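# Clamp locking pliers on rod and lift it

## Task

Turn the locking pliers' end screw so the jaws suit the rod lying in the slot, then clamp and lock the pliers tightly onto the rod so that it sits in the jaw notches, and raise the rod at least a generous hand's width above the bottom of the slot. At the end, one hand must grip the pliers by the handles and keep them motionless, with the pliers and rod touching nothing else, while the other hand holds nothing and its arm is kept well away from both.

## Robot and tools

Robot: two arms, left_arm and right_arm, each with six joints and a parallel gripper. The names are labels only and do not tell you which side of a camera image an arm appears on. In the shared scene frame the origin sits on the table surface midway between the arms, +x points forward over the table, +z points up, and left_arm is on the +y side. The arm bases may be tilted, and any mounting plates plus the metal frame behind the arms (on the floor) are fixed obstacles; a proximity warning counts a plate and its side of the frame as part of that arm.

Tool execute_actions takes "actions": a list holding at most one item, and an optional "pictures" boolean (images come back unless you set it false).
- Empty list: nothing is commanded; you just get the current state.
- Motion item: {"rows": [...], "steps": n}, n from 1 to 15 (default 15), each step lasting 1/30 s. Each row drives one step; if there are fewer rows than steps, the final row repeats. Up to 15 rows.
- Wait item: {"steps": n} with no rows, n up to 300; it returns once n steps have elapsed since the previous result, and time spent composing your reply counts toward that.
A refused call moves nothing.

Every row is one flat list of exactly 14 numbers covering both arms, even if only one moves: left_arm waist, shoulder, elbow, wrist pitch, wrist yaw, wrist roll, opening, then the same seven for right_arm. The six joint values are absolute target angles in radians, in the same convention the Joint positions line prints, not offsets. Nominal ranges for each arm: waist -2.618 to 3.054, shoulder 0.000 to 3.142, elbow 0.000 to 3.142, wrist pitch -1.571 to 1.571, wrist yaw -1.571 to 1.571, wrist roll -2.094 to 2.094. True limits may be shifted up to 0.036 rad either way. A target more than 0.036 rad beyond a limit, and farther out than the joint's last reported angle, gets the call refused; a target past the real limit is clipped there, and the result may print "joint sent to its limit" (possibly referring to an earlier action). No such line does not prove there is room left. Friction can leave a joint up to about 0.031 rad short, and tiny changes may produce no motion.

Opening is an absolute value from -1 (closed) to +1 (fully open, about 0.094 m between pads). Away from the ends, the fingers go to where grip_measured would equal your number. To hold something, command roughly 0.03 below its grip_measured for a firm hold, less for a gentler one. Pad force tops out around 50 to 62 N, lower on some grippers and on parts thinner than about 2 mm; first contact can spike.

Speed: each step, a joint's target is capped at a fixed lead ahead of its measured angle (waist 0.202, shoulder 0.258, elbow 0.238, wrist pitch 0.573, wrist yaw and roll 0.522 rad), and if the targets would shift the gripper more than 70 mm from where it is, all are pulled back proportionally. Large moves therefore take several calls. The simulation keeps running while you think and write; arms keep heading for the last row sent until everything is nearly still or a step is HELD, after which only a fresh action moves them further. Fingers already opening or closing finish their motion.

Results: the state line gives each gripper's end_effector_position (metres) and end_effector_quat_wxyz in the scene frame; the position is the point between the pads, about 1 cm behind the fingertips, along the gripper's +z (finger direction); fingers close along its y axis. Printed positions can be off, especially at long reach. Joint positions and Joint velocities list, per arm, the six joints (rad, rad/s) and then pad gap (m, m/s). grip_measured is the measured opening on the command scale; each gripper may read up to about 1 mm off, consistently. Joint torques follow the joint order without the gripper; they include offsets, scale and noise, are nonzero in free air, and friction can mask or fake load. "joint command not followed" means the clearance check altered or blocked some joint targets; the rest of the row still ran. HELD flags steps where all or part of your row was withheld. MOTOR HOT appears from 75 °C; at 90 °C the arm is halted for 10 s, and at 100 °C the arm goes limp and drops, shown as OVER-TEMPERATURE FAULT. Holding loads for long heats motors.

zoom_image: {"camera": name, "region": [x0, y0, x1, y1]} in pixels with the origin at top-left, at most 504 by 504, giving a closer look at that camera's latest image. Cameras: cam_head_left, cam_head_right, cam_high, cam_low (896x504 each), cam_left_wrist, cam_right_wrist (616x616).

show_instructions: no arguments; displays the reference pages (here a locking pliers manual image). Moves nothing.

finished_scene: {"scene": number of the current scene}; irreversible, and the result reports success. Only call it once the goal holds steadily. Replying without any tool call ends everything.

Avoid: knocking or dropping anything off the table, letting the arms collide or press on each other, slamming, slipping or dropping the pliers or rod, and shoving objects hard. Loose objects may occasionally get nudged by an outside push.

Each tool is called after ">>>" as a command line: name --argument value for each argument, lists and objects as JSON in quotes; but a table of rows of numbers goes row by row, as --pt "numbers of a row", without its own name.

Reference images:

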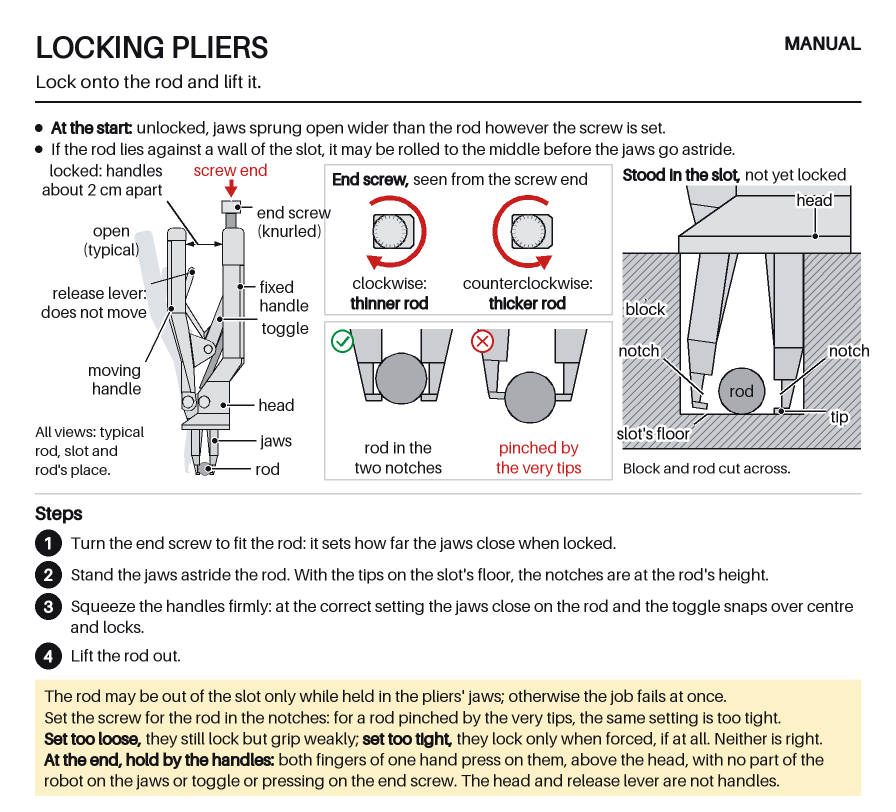

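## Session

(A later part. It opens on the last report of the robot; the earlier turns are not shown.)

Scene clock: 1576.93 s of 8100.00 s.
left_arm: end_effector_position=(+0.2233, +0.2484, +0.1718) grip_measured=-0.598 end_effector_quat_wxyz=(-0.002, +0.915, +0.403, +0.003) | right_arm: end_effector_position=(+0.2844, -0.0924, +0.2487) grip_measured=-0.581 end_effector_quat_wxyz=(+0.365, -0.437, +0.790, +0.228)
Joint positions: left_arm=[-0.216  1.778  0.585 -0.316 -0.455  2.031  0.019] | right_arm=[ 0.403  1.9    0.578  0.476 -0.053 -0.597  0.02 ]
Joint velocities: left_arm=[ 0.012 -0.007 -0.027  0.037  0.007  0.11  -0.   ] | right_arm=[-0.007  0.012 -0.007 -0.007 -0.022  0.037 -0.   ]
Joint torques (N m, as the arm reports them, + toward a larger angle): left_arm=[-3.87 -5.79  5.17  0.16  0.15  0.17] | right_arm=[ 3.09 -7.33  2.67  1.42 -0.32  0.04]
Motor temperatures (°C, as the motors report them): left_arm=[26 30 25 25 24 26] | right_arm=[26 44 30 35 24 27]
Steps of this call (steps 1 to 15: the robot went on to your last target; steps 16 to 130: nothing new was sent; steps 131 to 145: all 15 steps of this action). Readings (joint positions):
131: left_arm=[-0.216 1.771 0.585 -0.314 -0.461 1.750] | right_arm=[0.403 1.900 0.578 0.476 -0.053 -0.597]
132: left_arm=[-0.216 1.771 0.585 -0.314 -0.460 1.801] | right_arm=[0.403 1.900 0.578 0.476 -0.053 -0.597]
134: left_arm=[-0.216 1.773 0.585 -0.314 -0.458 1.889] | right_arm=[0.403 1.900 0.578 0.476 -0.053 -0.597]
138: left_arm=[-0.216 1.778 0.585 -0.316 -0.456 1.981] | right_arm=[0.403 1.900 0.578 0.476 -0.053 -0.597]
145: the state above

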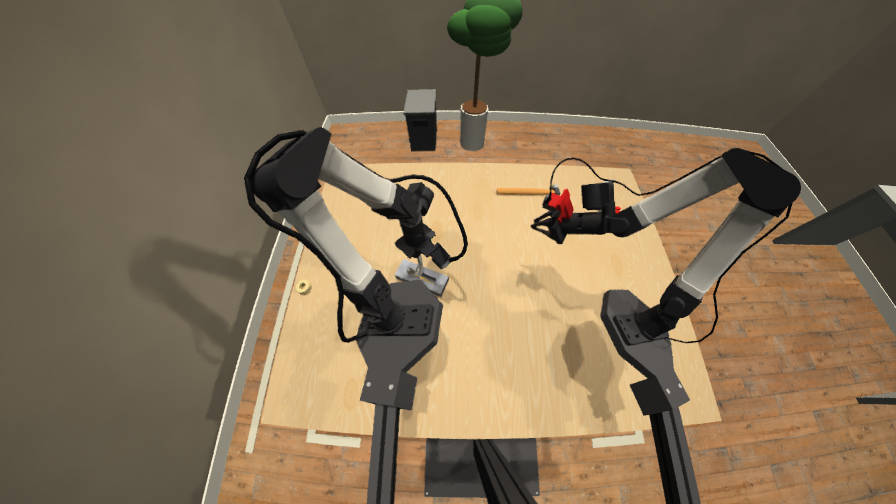

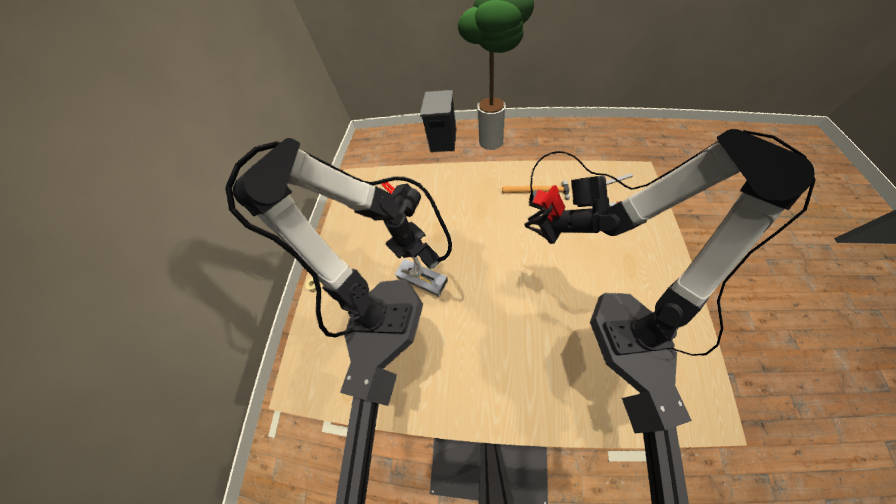

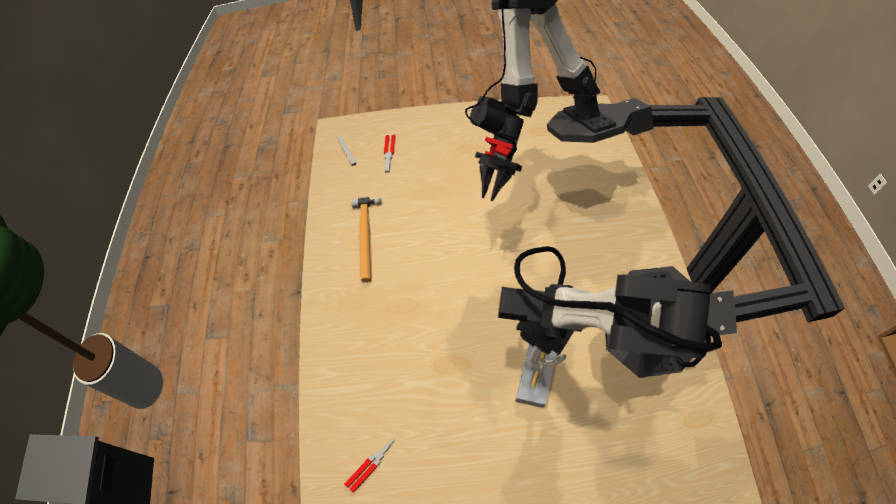

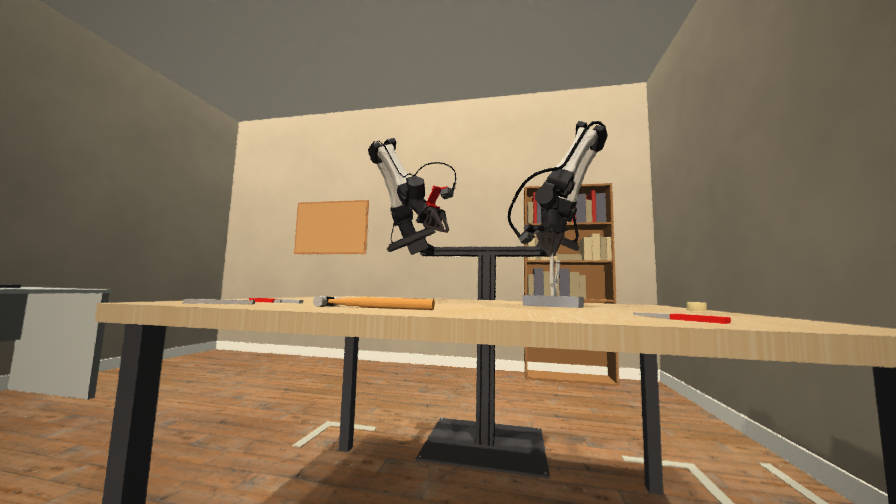

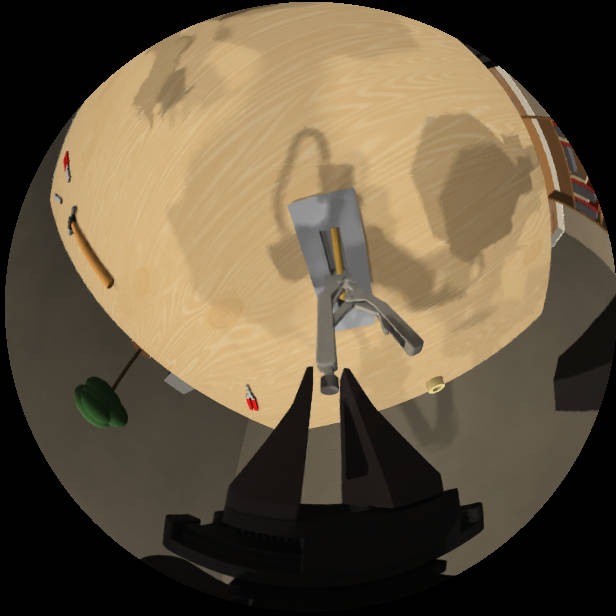

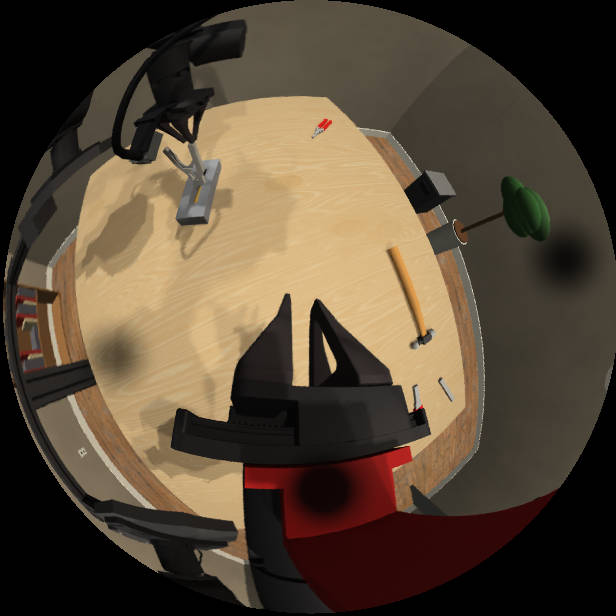

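>>> execute_actions --actions '[{"rows":[[-0.226,1.795,0.6,-0.336,-0.468,2.05,-0.6,0.4,1.895,0.55,0.455,-0.05,-0.6,-0.58],[-0.226,1.795,0.6,-0.336,-0.468,2.05,-0.6,0.4,1.895,0.55,0.455,-0.05,-0.6,-0.58],[-0.226,1.795,0.6,-0.336,-0.468,2.05,-0.6,0.4,1.895,0.55,0.455,-0.05,-0.6,-0.58],[-0.226,1.795,0.6,-0.336,-0.468,2.05,-0.63,0.4,1.895,0.55,0.455,-0.05,-0.6,-0.58],[-0.226,1.795,0.6,-0.336,-0.468,2.05,-0.66,0.4,1.895,0.55,0.455,-0.05,-0.6,-0.58],[-0.226,1.795,0.6,-0.336,-0.468,2.05,-0.69,0.4,1.895,0.55,0.455,-0.05,-0.6,-0.58],[-0.226,1.795,0.6,-0.336,-0.468,2.05,-0.71,0.4,1.895,0.55,0.455,-0.05,-0.6,-0.58],[-0.226,1.795,0.6,-0.336,-0.468,2.05,-0.73,0.4,1.895,0.55,0.455,-0.05,-0.6,-0.58],[-0.226,1.795,0.6,-0.336,-0.468,2.05,-0.745,0.4,1.895,0.55,0.455,-0.05,-0.6,-0.58],[-0.226,1.795,0.6,-0.336,-0.468,2.05,-0.76,0.4,1.895,0.55,0.455,-0.05,-0.6,-0.58],[-0.226,1.795,0.6,-0.336,-0.468,2.05,-0.77,0.4,1.895,0.55,0.455,-0.05,-0.6,-0.58],[-0.226,1.795,0.6,-0.336,-0.468,2.05,-0.78,0.4,1.895,0.55,0.455,-0.05,-0.6,-0.58],[-0.226,1.795,0.6,-0.325,-0.46,2.05,-0.795,0.4,1.895,0.55,0.455,-0.05,-0.6,-0.58]],"steps":15}]' --pictures false

>>> execute_actions --actions '[{"rows":[[-0.226,1.795,0.6,-0.325,-0.46,1.95,-0.795,0.4,1.895,0.55,0.455,-0.05,-0.6,-0.58],[-0.226,1.795,0.6,-0.325,-0.46,1.88,-0.795,0.4,1.895,0.55,0.455,-0.05,-0.6,-0.58],[-0.226,1.795,0.6,-0.325,-0.46,1.81,-0.795,0.4,1.895,0.55,0.455,-0.05,-0.6,-0.58],[-0.226,1.795,0.6,-0.325,-0.46,1.74,-0.795,0.4,1.895,0.55,0.455,-0.05,-0.6,-0.58],[-0.226,1.795,0.6,-0.325,-0.46,1.67,-0.795,0.4,1.895,0.55,0.455,-0.05,-0.6,-0.58],[-0.226,1.795,0.6,-0.325,-0.46,1.6,-0.795,0.4,1.895,0.55,0.455,-0.05,-0.6,-0.58],[-0.226,1.795,0.6,-0.325,-0.46,1.53,-0.795,0.4,1.895,0.55,0.455,-0.05,-0.6,-0.58],[-0.226,1.795,0.6,-0.325,-0.46,1.46,-0.795,0.4,1.895,0.55,0.455,-0.05,-0.6,-0.58],[-0.226,1.795,0.6,-0.325,-0.46,1.39,-0.795,0.4,1.895,0.55,0.455,-0.05,-0.6,-0.58],[-0.226,1.795,0.6,-0.325,-0.46,1.32,-0.795,0.4,1.895,0.55,0.455,-0.05,-0.6,-0.58],[-0.226,1.795,0.6,-0.325,-0.46,1.25,-0.795,0.4,1.895,0.55,0.455,-0.05,-0.6,-0.58],[-0.226,1.795,0.6,-0.325,-0.46,1.18,-0.795,0.4,1.895,0.55,0.455,-0.05,-0.6,-0.58],[-0.226,1.795,0.6,-0.325,-0.46,1.11,-0.795,0.4,1.895,0.55,0.455,-0.05,-0.6,-0.58],[-0.226,1.795,0.6,-0.325,-0.46,1.04,-0.795,0.4,1.895,0.55,0.455,-0.05,-0.6,-0.58],[-0.226,1.795,0.6,-0.325,-0.46,-1.8,-0.795,0.4,1.895,0.55,0.455,-0.05,-0.6,-0.58]],"steps":15}]' --pictures false

>>> execute_actions --actions '[{"steps":45}]'

Scene clock: 1601.20 s of 8100.00 s.
left_arm: end_effector_position=(+0.2221, +0.2493, +0.1718) grip_measured=-0.781 end_effector_quat_wxyz=(-0.005, +0.918, +0.396, +0.002) | right_arm: end_effector_position=(+0.2844, -0.0924, +0.2487) grip_measured=-0.581 end_effector_quat_wxyz=(+0.365, -0.437, +0.790, +0.228)
Joint positions: left_arm=[-0.216  1.778  0.585 -0.322 -0.458  2.044  0.01 ] | right_arm=[ 0.403  1.9    0.578  0.476 -0.053 -0.597  0.02 ]
Joint velocities: left_arm=[ 0.012  0.002  0.002  0.022 -0.022  0.051  0.001] | right_arm=[-0.022 -0.002 -0.002  0.007  0.037  0.007 -0.001]
Joint torques (N m, as the arm reports them, + toward a larger angle): left_arm=[-3.91 -5.76  5.13  0.26  0.06  0.16] | right_arm=[ 2.89 -7.46  2.74  1.46 -0.31  0.02]
Motor temperatures (°C, as the motors report them): left_arm=[27 30 26 25 24 26] | right_arm=[26 44 30 35 24 27]
Steps of this call (steps 1 to 30: the robot went on to your last target; steps 31 to 713: nothing new was sent; steps 714 to 728: all 15 steps of this action). Readings (joint positions):
714: left_arm=[-0.216 1.778 0.585 -0.316 -0.455 2.044] | right_arm=[0.403 1.900 0.578 0.476 -0.053 -0.597]
715: left_arm=[-0.216 1.778 0.585 -0.317 -0.455 2.044] | right_arm=[0.403 1.900 0.578 0.476 -0.053 -0.597]
717: left_arm=[-0.216 1.778 0.585 -0.319 -0.456 2.044] | right_arm=[0.403 1.900 0.578 0.476 -0.053 -0.597]
721: left_arm=[-0.216 1.778 0.585 -0.321 -0.457 2.044] | right_arm=[0.403 1.900 0.578 0.476 -0.053 -0.597]
728: the state above

Scene clock: 1601.70 s of 8100.00 s.
left_arm: end_effector_position=(+0.2221, +0.2495, +0.1718) grip_measured=-0.781 end_effector_quat_wxyz=(-0.004, +0.691, +0.723, +0.004) | right_arm: end_effector_position=(+0.2844, -0.0924, +0.2487) grip_measured=-0.581 end_effector_quat_wxyz=(+0.365, -0.437, +0.790, +0.228)
Joint positions: left_arm=[-0.216  1.778  0.585 -0.322 -0.459  1.242  0.01 ] | right_arm=[ 0.403  1.9    0.578  0.476 -0.053 -0.597  0.02 ]
Joint velocities: left_arm=[-0.027 -0.012 -0.012 -0.037 -0.022 -2.777 -0.001] | right_arm=[-0.012  0.002  0.002 -0.037 -0.051  0.022  0.   ]
Joint torques (N m, as the arm reports them, + toward a larger angle): left_arm=[-3.74 -5.87  5.27  0.32  0.09  0.07] | right_arm=[ 2.81 -7.37  2.74  1.5  -0.36  0.03]
Motor temperatures (°C, as the motors report them): left_arm=[27 30 26 25 24 26] | right_arm=[26 44 30 35 24 27]
Steps of this call (steps 1 to 15: all 15 steps of this action). Readings (joint positions):
1: left_arm=[-0.216 1.778 0.585 -0.322 -0.458 2.032] | right_arm=[0.403 1.900 0.578 0.476 -0.053 -0.597]
2: left_arm=[-0.216 1.778 0.585 -0.322 -0.458 2.006] | right_arm=[0.403 1.900 0.578 0.476 -0.053 -0.597]
4: left_arm=[-0.216 1.778 0.585 -0.322 -0.458 1.931] | right_arm=[0.403 1.900 0.578 0.476 -0.053 -0.597]
8: left_arm=[-0.216 1.778 0.585 -0.322 -0.458 1.718] | right_arm=[0.403 1.900 0.578 0.476 -0.053 -0.597]
15: the state above

Scene clock: 1603.20 s of 8100.00 s.
left_arm: end_effector_position=(+0.2234, +0.2504, +0.1724) grip_measured=-0.782 end_effector_quat_wxyz=(-0.009, +0.681, -0.732, -0.005) | right_arm: end_effector_position=(+0.2844, -0.0924, +0.2487) grip_measured=-0.581 end_effector_quat_wxyz=(+0.365, -0.437, +0.790, +0.228)
Joint positions: left_arm=[-0.219  1.778  0.587 -0.322 -0.469 -1.785  0.01 ] | right_arm=[ 0.403  1.9    0.578  0.476 -0.053 -0.597  0.02 ]
Joint velocities: left_arm=[-0.007 -0.002  0.007 -0.051  0.037 -0.081  0.   ] | right_arm=[-0.002  0.022 -0.027 -0.022 -0.051  0.037  0.001]
Joint torques (N m, as the arm reports them, + toward a larger angle): left_arm=[-3.6  -5.76  5.    0.26  0.03  0.03] | right_arm=[ 2.99 -7.46  2.69  1.47 -0.28  0.01]
Motor temperatures (°C, as the motors report them): left_arm=[27 30 26 25 24 26] | right_arm=[26 44 30 35 24 27]
Steps of this call (steps 1 to 45: the robot went on to your last target). Readings (joint positions):
1: left_arm=[-0.217 1.778 0.585 -0.322 -0.459 1.144] | right_arm=[0.403 1.900 0.578 0.476 -0.053 -0.597]
2: left_arm=[-0.217 1.778 0.585 -0.322 -0.460 1.046] | right_arm=[0.403 1.900 0.578 0.476 -0.053 -0.597]
4: left_arm=[-0.218 1.778 0.585 -0.322 -0.460 0.850] | right_arm=[0.403 1.900 0.578 0.476 -0.053 -0.597]
8: left_arm=[-0.218 1.778 0.585 -0.322 -0.464 0.458] | right_arm=[0.403 1.900 0.578 0.476 -0.053 -0.597]
45: the state above

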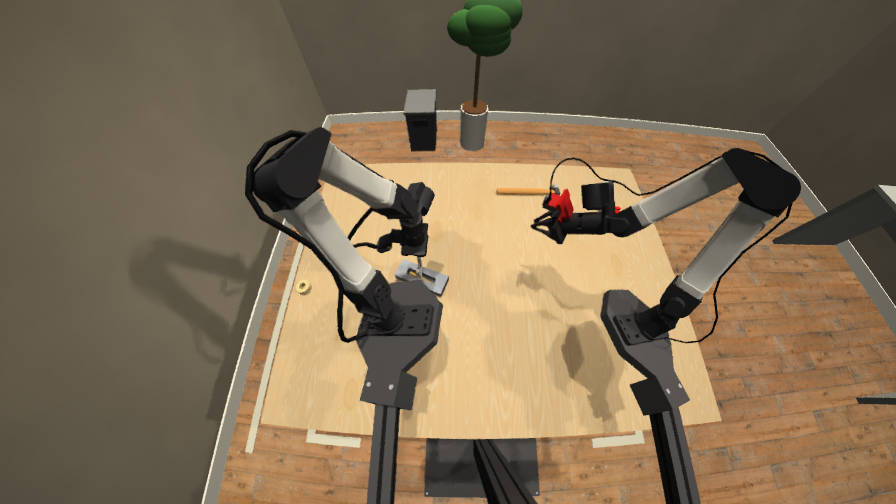

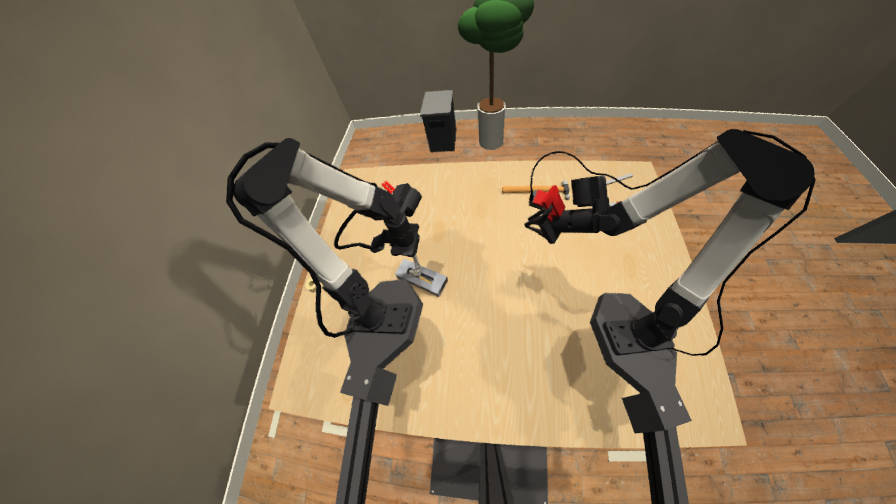

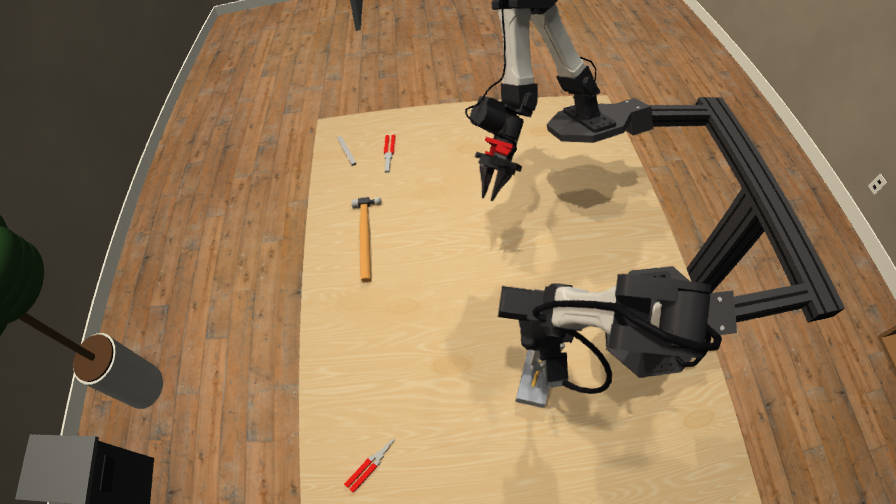

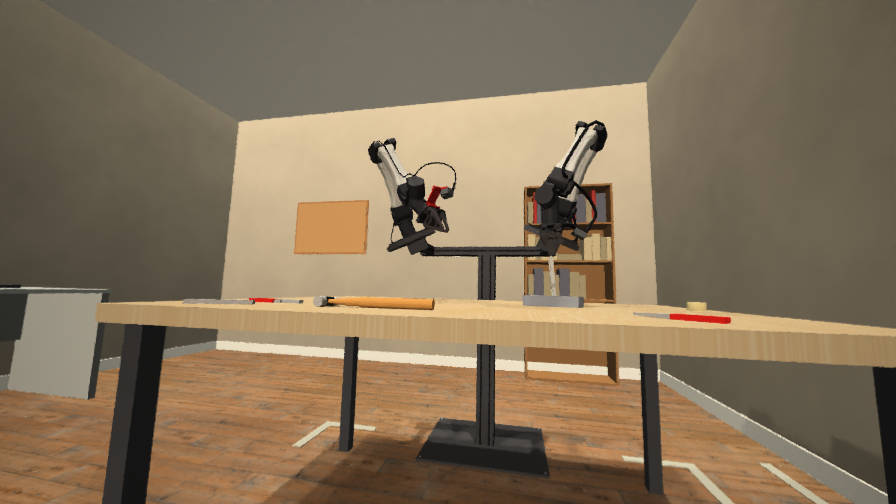

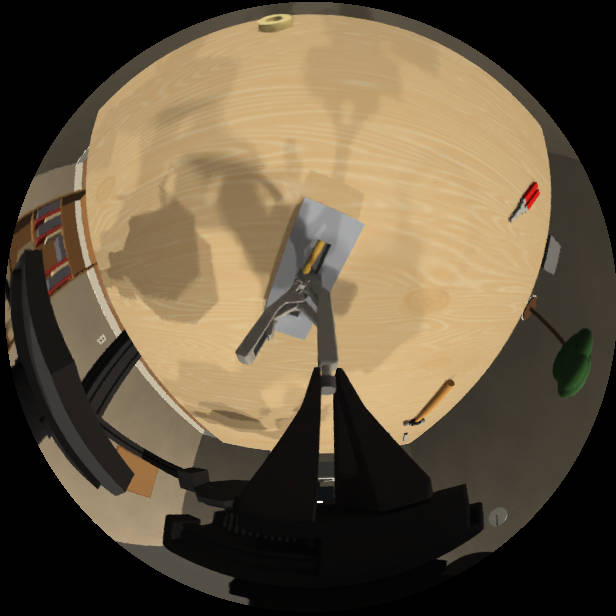

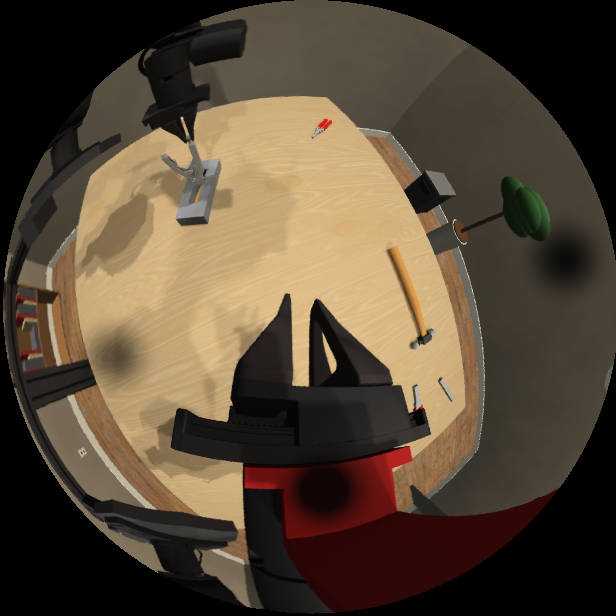

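>>> execute_actions --actions '[{"rows":[[-0.219,1.78,0.6,-0.325,-0.47,-1.74,-0.795,0.4,1.895,0.55,0.455,-0.05,-0.6,-0.58],[-0.219,1.78,0.6,-0.325,-0.47,-1.69,-0.795,0.4,1.895,0.55,0.455,-0.05,-0.6,-0.58],[-0.219,1.78,0.6,-0.325,-0.47,-1.64,-0.795,0.4,1.895,0.55,0.455,-0.05,-0.6,-0.58],[-0.219,1.78,0.6,-0.325,-0.47,-1.59,-0.795,0.4,1.895,0.55,0.455,-0.05,-0.6,-0.58],[-0.219,1.78,0.6,-0.325,-0.47,-1.54,-0.795,0.4,1.895,0.55,0.455,-0.05,-0.6,-0.58],[-0.219,1.78,0.6,-0.325,-0.47,-1.49,-0.795,0.4,1.895,0.55,0.455,-0.05,-0.6,-0.58],[-0.219,1.78,0.6,-0.325,-0.47,-1.44,-0.795,0.4,1.895,0.55,0.455,-0.05,-0.6,-0.58],[-0.219,1.78,0.6,-0.325,-0.47,-1.4,-0.795,0.4,1.895,0.55,0.455,-0.05,-0.6,-0.58]],"steps":15}]' --pictures false

>>> execute_actions --actions '[{"steps":10}]'

>>> zoom_image --camera "cam_low" --region '[490,220,620,320]'

Scene clock: 1613.97 s of 8100.00 s.
left_arm: end_effector_position=(+0.2234, +0.2504, +0.1724) grip_measured=-0.782 end_effector_quat_wxyz=(+0.008, -0.546, +0.838, +0.007) | right_arm: end_effector_position=(+0.2844, -0.0924, +0.2487) grip_measured=-0.581 end_effector_quat_wxyz=(+0.365, -0.437, +0.790, +0.228)
Joint positions: left_arm=[-0.219  1.778  0.587 -0.322 -0.469 -1.442  0.01 ] | right_arm=[ 0.403  1.9    0.578  0.476 -0.053 -0.597  0.02 ]
Joint velocities: left_arm=[-0.022 -0.002  0.002 -0.022  0.022  0.256 -0.001] | right_arm=[-0.027  0.012  0.007  0.007 -0.007 -0.007  0.   ]
Joint torques (N m, as the arm reports them, + toward a larger angle): left_arm=[-3.13 -7.23  5.05  0.31 -0.08  0.19] | right_arm=[ 2.9  -7.39  2.85  1.5  -0.3  -0.02]
Motor temperatures (°C, as the motors report them): left_arm=[27 30 26 25 24 26] | right_arm=[26 44 30 35 24 27]
Steps of this call (steps 1 to 15: the robot went on to your last target; steps 16 to 308: nothing new was sent; steps 309 to 323: all 15 steps of this action). Readings (joint positions):
309: left_arm=[-0.219 1.778 0.587 -0.322 -0.469 -1.785] | right_arm=[0.403 1.900 0.578 0.476 -0.053 -0.597]
310: left_arm=[-0.219 1.778 0.587 -0.322 -0.469 -1.770] | right_arm=[0.403 1.900 0.578 0.476 -0.053 -0.597]
312: left_arm=[-0.219 1.778 0.587 -0.322 -0.469 -1.720] | right_arm=[0.403 1.900 0.578 0.476 -0.053 -0.597]
316: left_arm=[-0.219 1.778 0.587 -0.322 -0.469 -1.574] | right_arm=[0.403 1.900 0.578 0.476 -0.053 -0.597]
323: the state above

Scene clock: 1614.30 s of 8100.00 s.
left_arm: end_effector_position=(+0.2234, +0.2504, +0.1724) grip_measured=-0.782 end_effector_quat_wxyz=(+0.008, -0.534, +0.846, +0.007) | right_arm: end_effector_position=(+0.2844, -0.0924, +0.2487) grip_measured=-0.581 end_effector_quat_wxyz=(+0.365, -0.437, +0.790, +0.228)
Joint positions: left_arm=[-0.219  1.778  0.587 -0.322 -0.469 -1.412  0.01 ] | right_arm=[ 0.403  1.9    0.578  0.476 -0.053 -0.597  0.02 ]
Joint velocities: left_arm=[-0.002 -0.007  0.002 -0.037  0.037  0.007  0.001] | right_arm=[ 0.007 -0.012  0.002 -0.022 -0.037 -0.037 -0.   ]
Joint torques (N m, as the arm reports them, + toward a larger angle): left_arm=[-3.1  -7.23  5.02  0.3  -0.09  0.18] | right_arm=[ 2.99 -7.26  2.82  1.49 -0.33  0.06]
Motor temperatures (°C, as the motors report them): left_arm=[27 30 26 25 24 26] | right_arm=[26 44 30 35 24 27]
Steps of this call (steps 1 to 10: the robot went on to your last target). Readings (joint positions):
1: left_arm=[-0.219 1.778 0.587 -0.322 -0.469 -1.435] | right_arm=[0.403 1.900 0.578 0.476 -0.053 -0.597]
2: left_arm=[-0.219 1.778 0.587 -0.322 -0.469 -1.429] | right_arm=[0.403 1.900 0.578 0.476 -0.053 -0.597]
4: left_arm=[-0.219 1.778 0.587 -0.322 -0.469 -1.422] | right_arm=[0.403 1.900 0.578 0.476 -0.053 -0.597]
8: left_arm=[-0.219 1.778 0.587 -0.322 -0.469 -1.414] | right_arm=[0.403 1.900 0.578 0.476 -0.053 -0.597]
10: the state above

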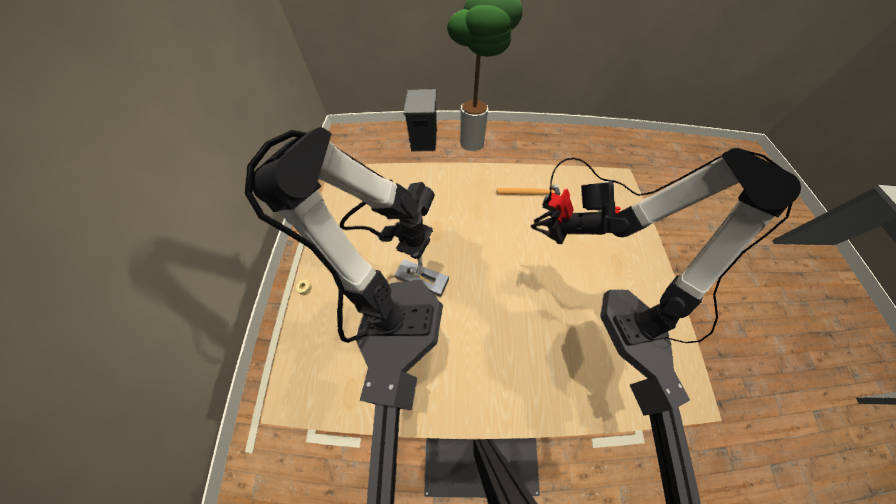

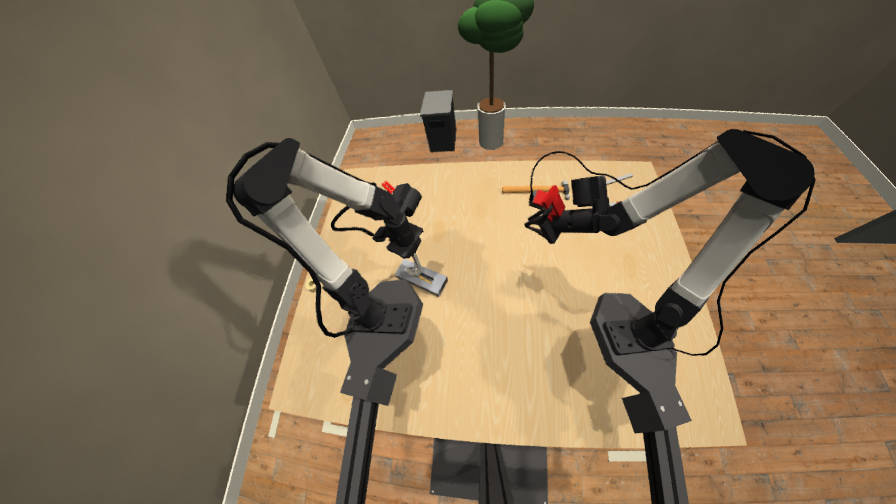

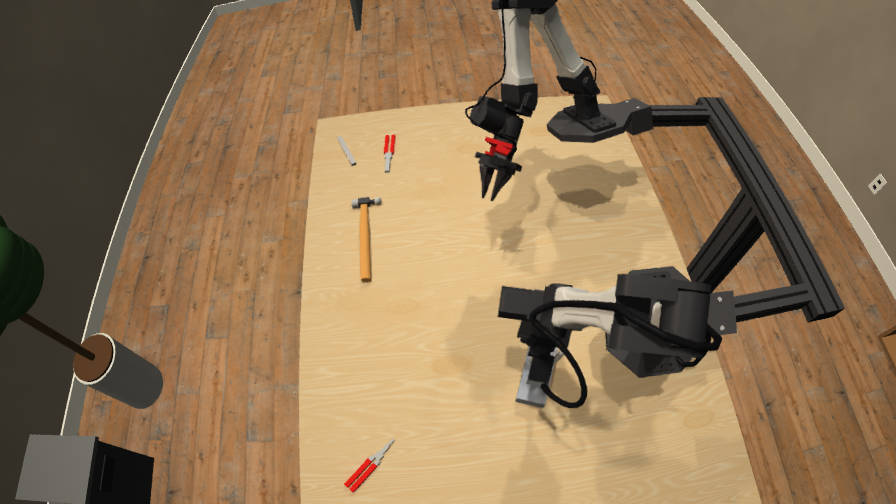

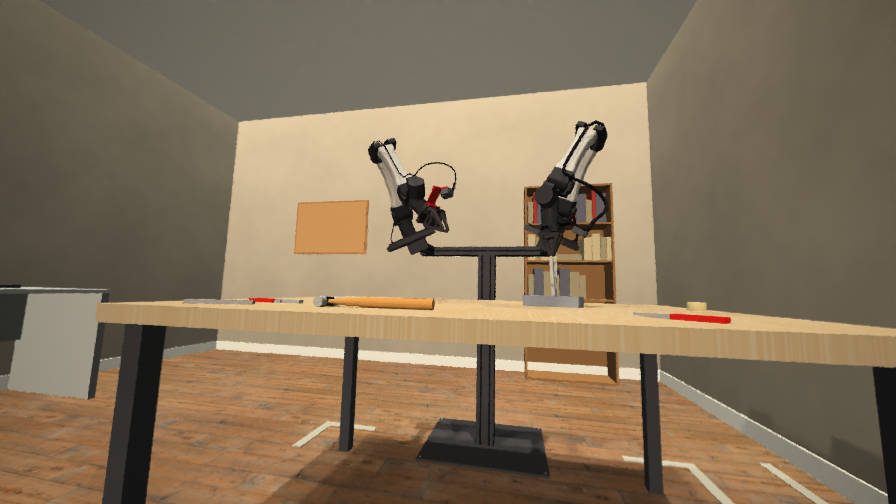

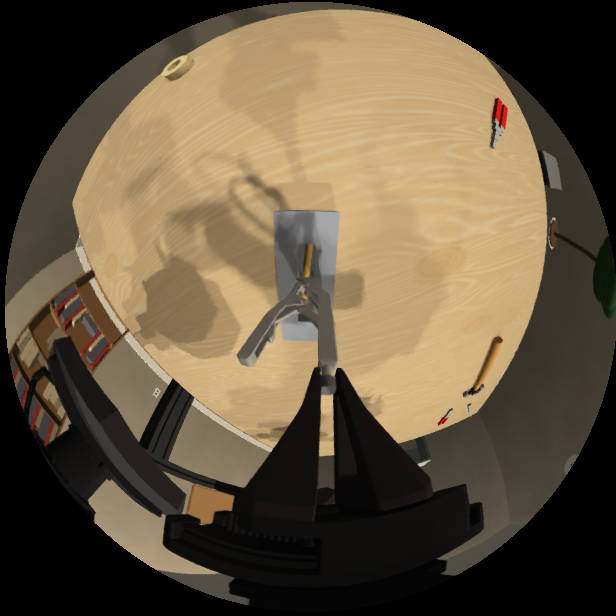

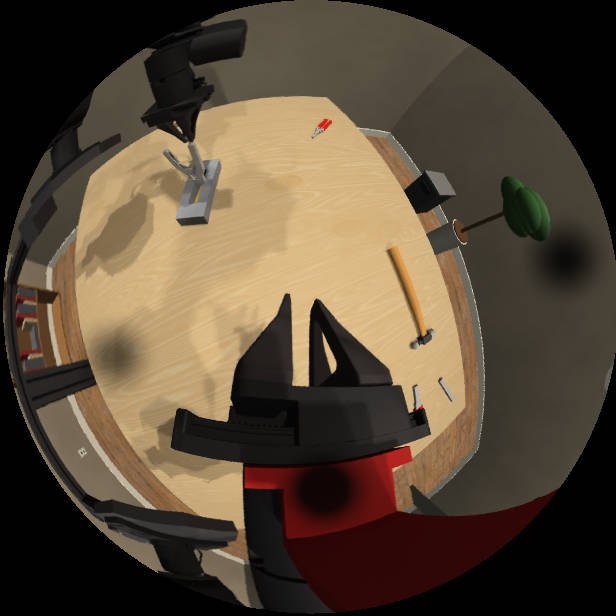

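Region (490, 220, 620, 320) of cam_low's 896x504 image, scaled by 3.877, with more detail than that image has; it fills the top 388 rows of this view, and the rest is white.

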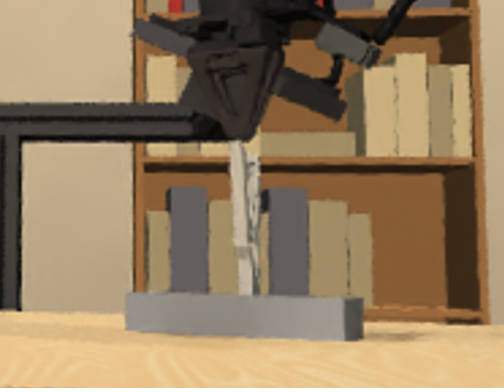

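>>> execute_actions --actions '[{"rows":[[-0.205,1.78,0.6,-0.325,-0.47,-1.4,-0.795,0.4,1.895,0.55,0.455,-0.05,-0.6,-0.58],[-0.202,1.78,0.6,-0.325,-0.47,-1.4,-0.795,0.4,1.895,0.55,0.455,-0.05,-0.6,-0.58],[-0.199,1.78,0.6,-0.325,-0.47,-1.4,-0.795,0.4,1.895,0.55,0.455,-0.05,-0.6,-0.58],[-0.196,1.78,0.6,-0.325,-0.47,-1.4,-0.795,0.4,1.895,0.55,0.455,-0.05,-0.6,-0.58],[-0.193,1.78,0.6,-0.325,-0.47,-1.4,-0.795,0.4,1.895,0.55,0.455,-0.05,-0.6,-0.58]],"steps":12}]'

>>> zoom_image --camera "cam_low" --region '[490,220,620,320]'

Scene clock: 1620.30 s of 8100.00 s.
left_arm: end_effector_position=(+0.2247, +0.2513, +0.1723) grip_measured=-0.782 end_effector_quat_wxyz=(+0.008, -0.534, +0.846, +0.007) | right_arm: end_effector_position=(+0.2844, -0.0924, +0.2487) grip_measured=-0.581 end_effector_quat_wxyz=(+0.365, -0.437, +0.790, +0.228)
Joint positions: left_arm=[-0.214  1.778  0.59  -0.322 -0.469 -1.406  0.01 ] | right_arm=[ 0.403  1.9    0.578  0.476 -0.053 -0.597  0.02 ]
Joint velocities: left_arm=[ 0.012  0.007 -0.002  0.007  0.007 -0.066  0.001] | right_arm=[-0.022  0.007 -0.027 -0.037 -0.007  0.081 -0.001]
Joint torques (N m, as the arm reports them, + toward a larger angle): left_arm=[-1.58 -7.25  4.78  0.3  -0.08  0.14] | right_arm=[ 2.92 -7.36  2.7   1.49 -0.25  0.02]
Motor temperatures (°C, as the motors report them): left_arm=[27 30 26 25 24 26] | right_arm=[26 44 30 35 24 27]
Steps of this call (steps 1 to 30: the robot went on to your last target; steps 31 to 168: nothing new was sent; steps 169 to 180: all 12 steps of this action). Readings (joint positions):
169: left_arm=[-0.219 1.778 0.587 -0.322 -0.469 -1.408] | right_arm=[0.403 1.900 0.578 0.476 -0.053 -0.597]
170: left_arm=[-0.219 1.778 0.587 -0.322 -0.469 -1.408] | right_arm=[0.403 1.900 0.578 0.476 -0.053 -0.597]
172: left_arm=[-0.219 1.778 0.587 -0.322 -0.469 -1.408] | right_arm=[0.403 1.900 0.578 0.476 -0.053 -0.597]
176: left_arm=[-0.214 1.778 0.589 -0.322 -0.469 -1.407] | right_arm=[0.403 1.900 0.578 0.476 -0.053 -0.597]
180: the state above

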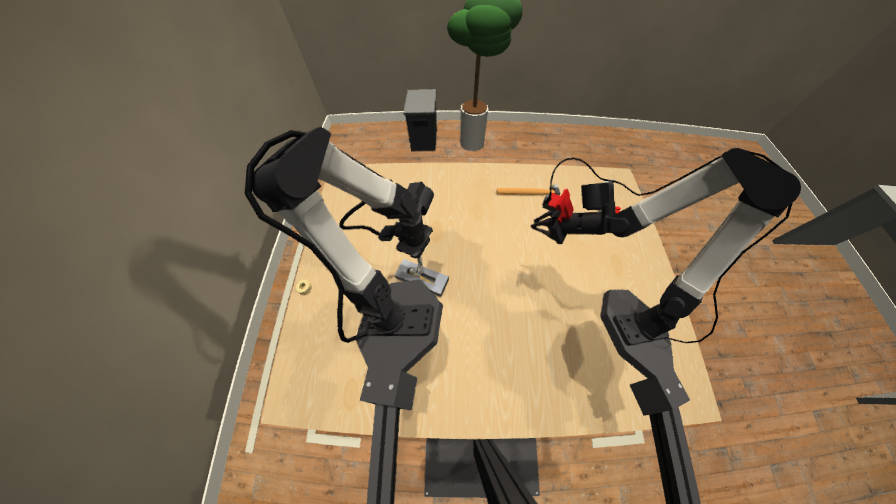

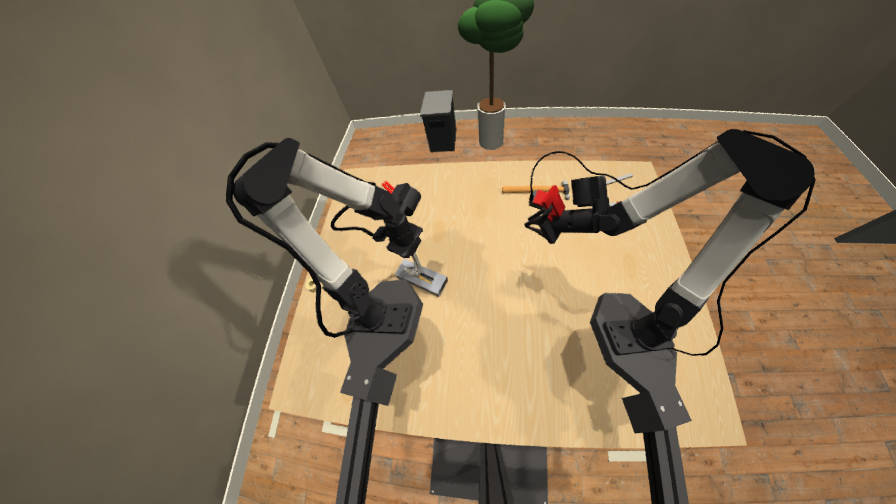

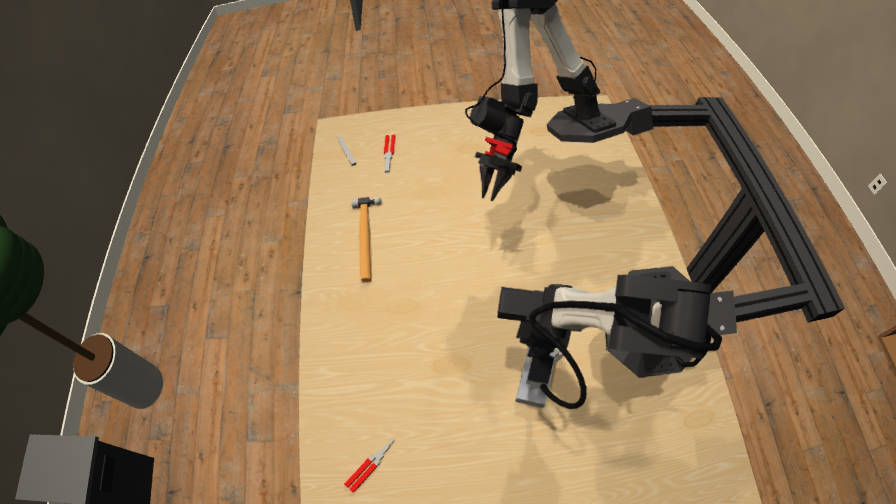

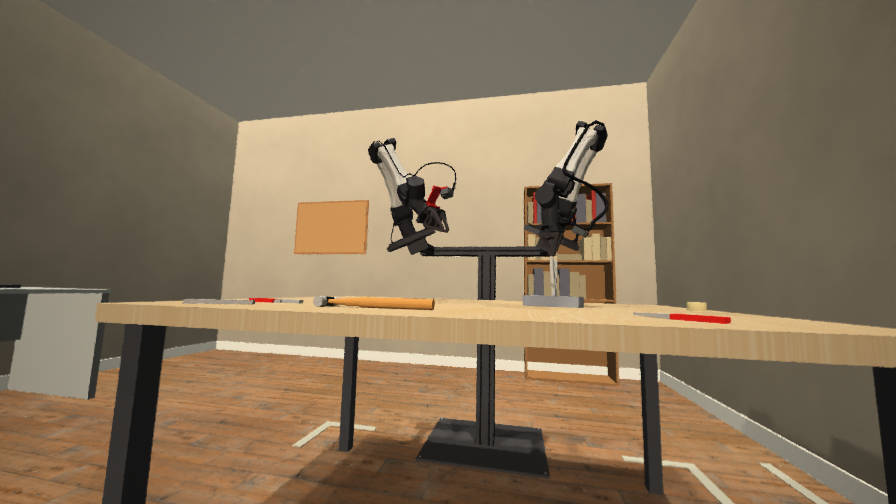

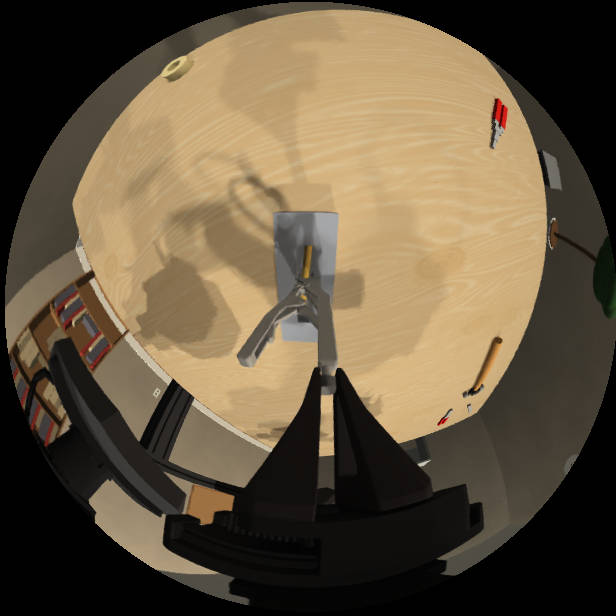

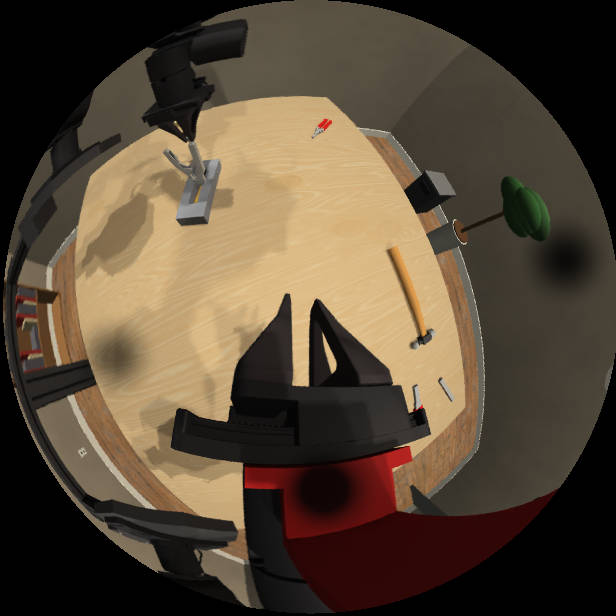

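Region (490, 220, 620, 320) of cam_low's 896x504 image, scaled by 3.877, with more detail than that image has; it fills the top 388 rows of this view, and the rest is white.

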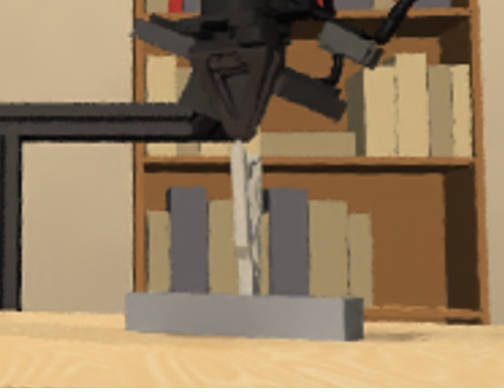

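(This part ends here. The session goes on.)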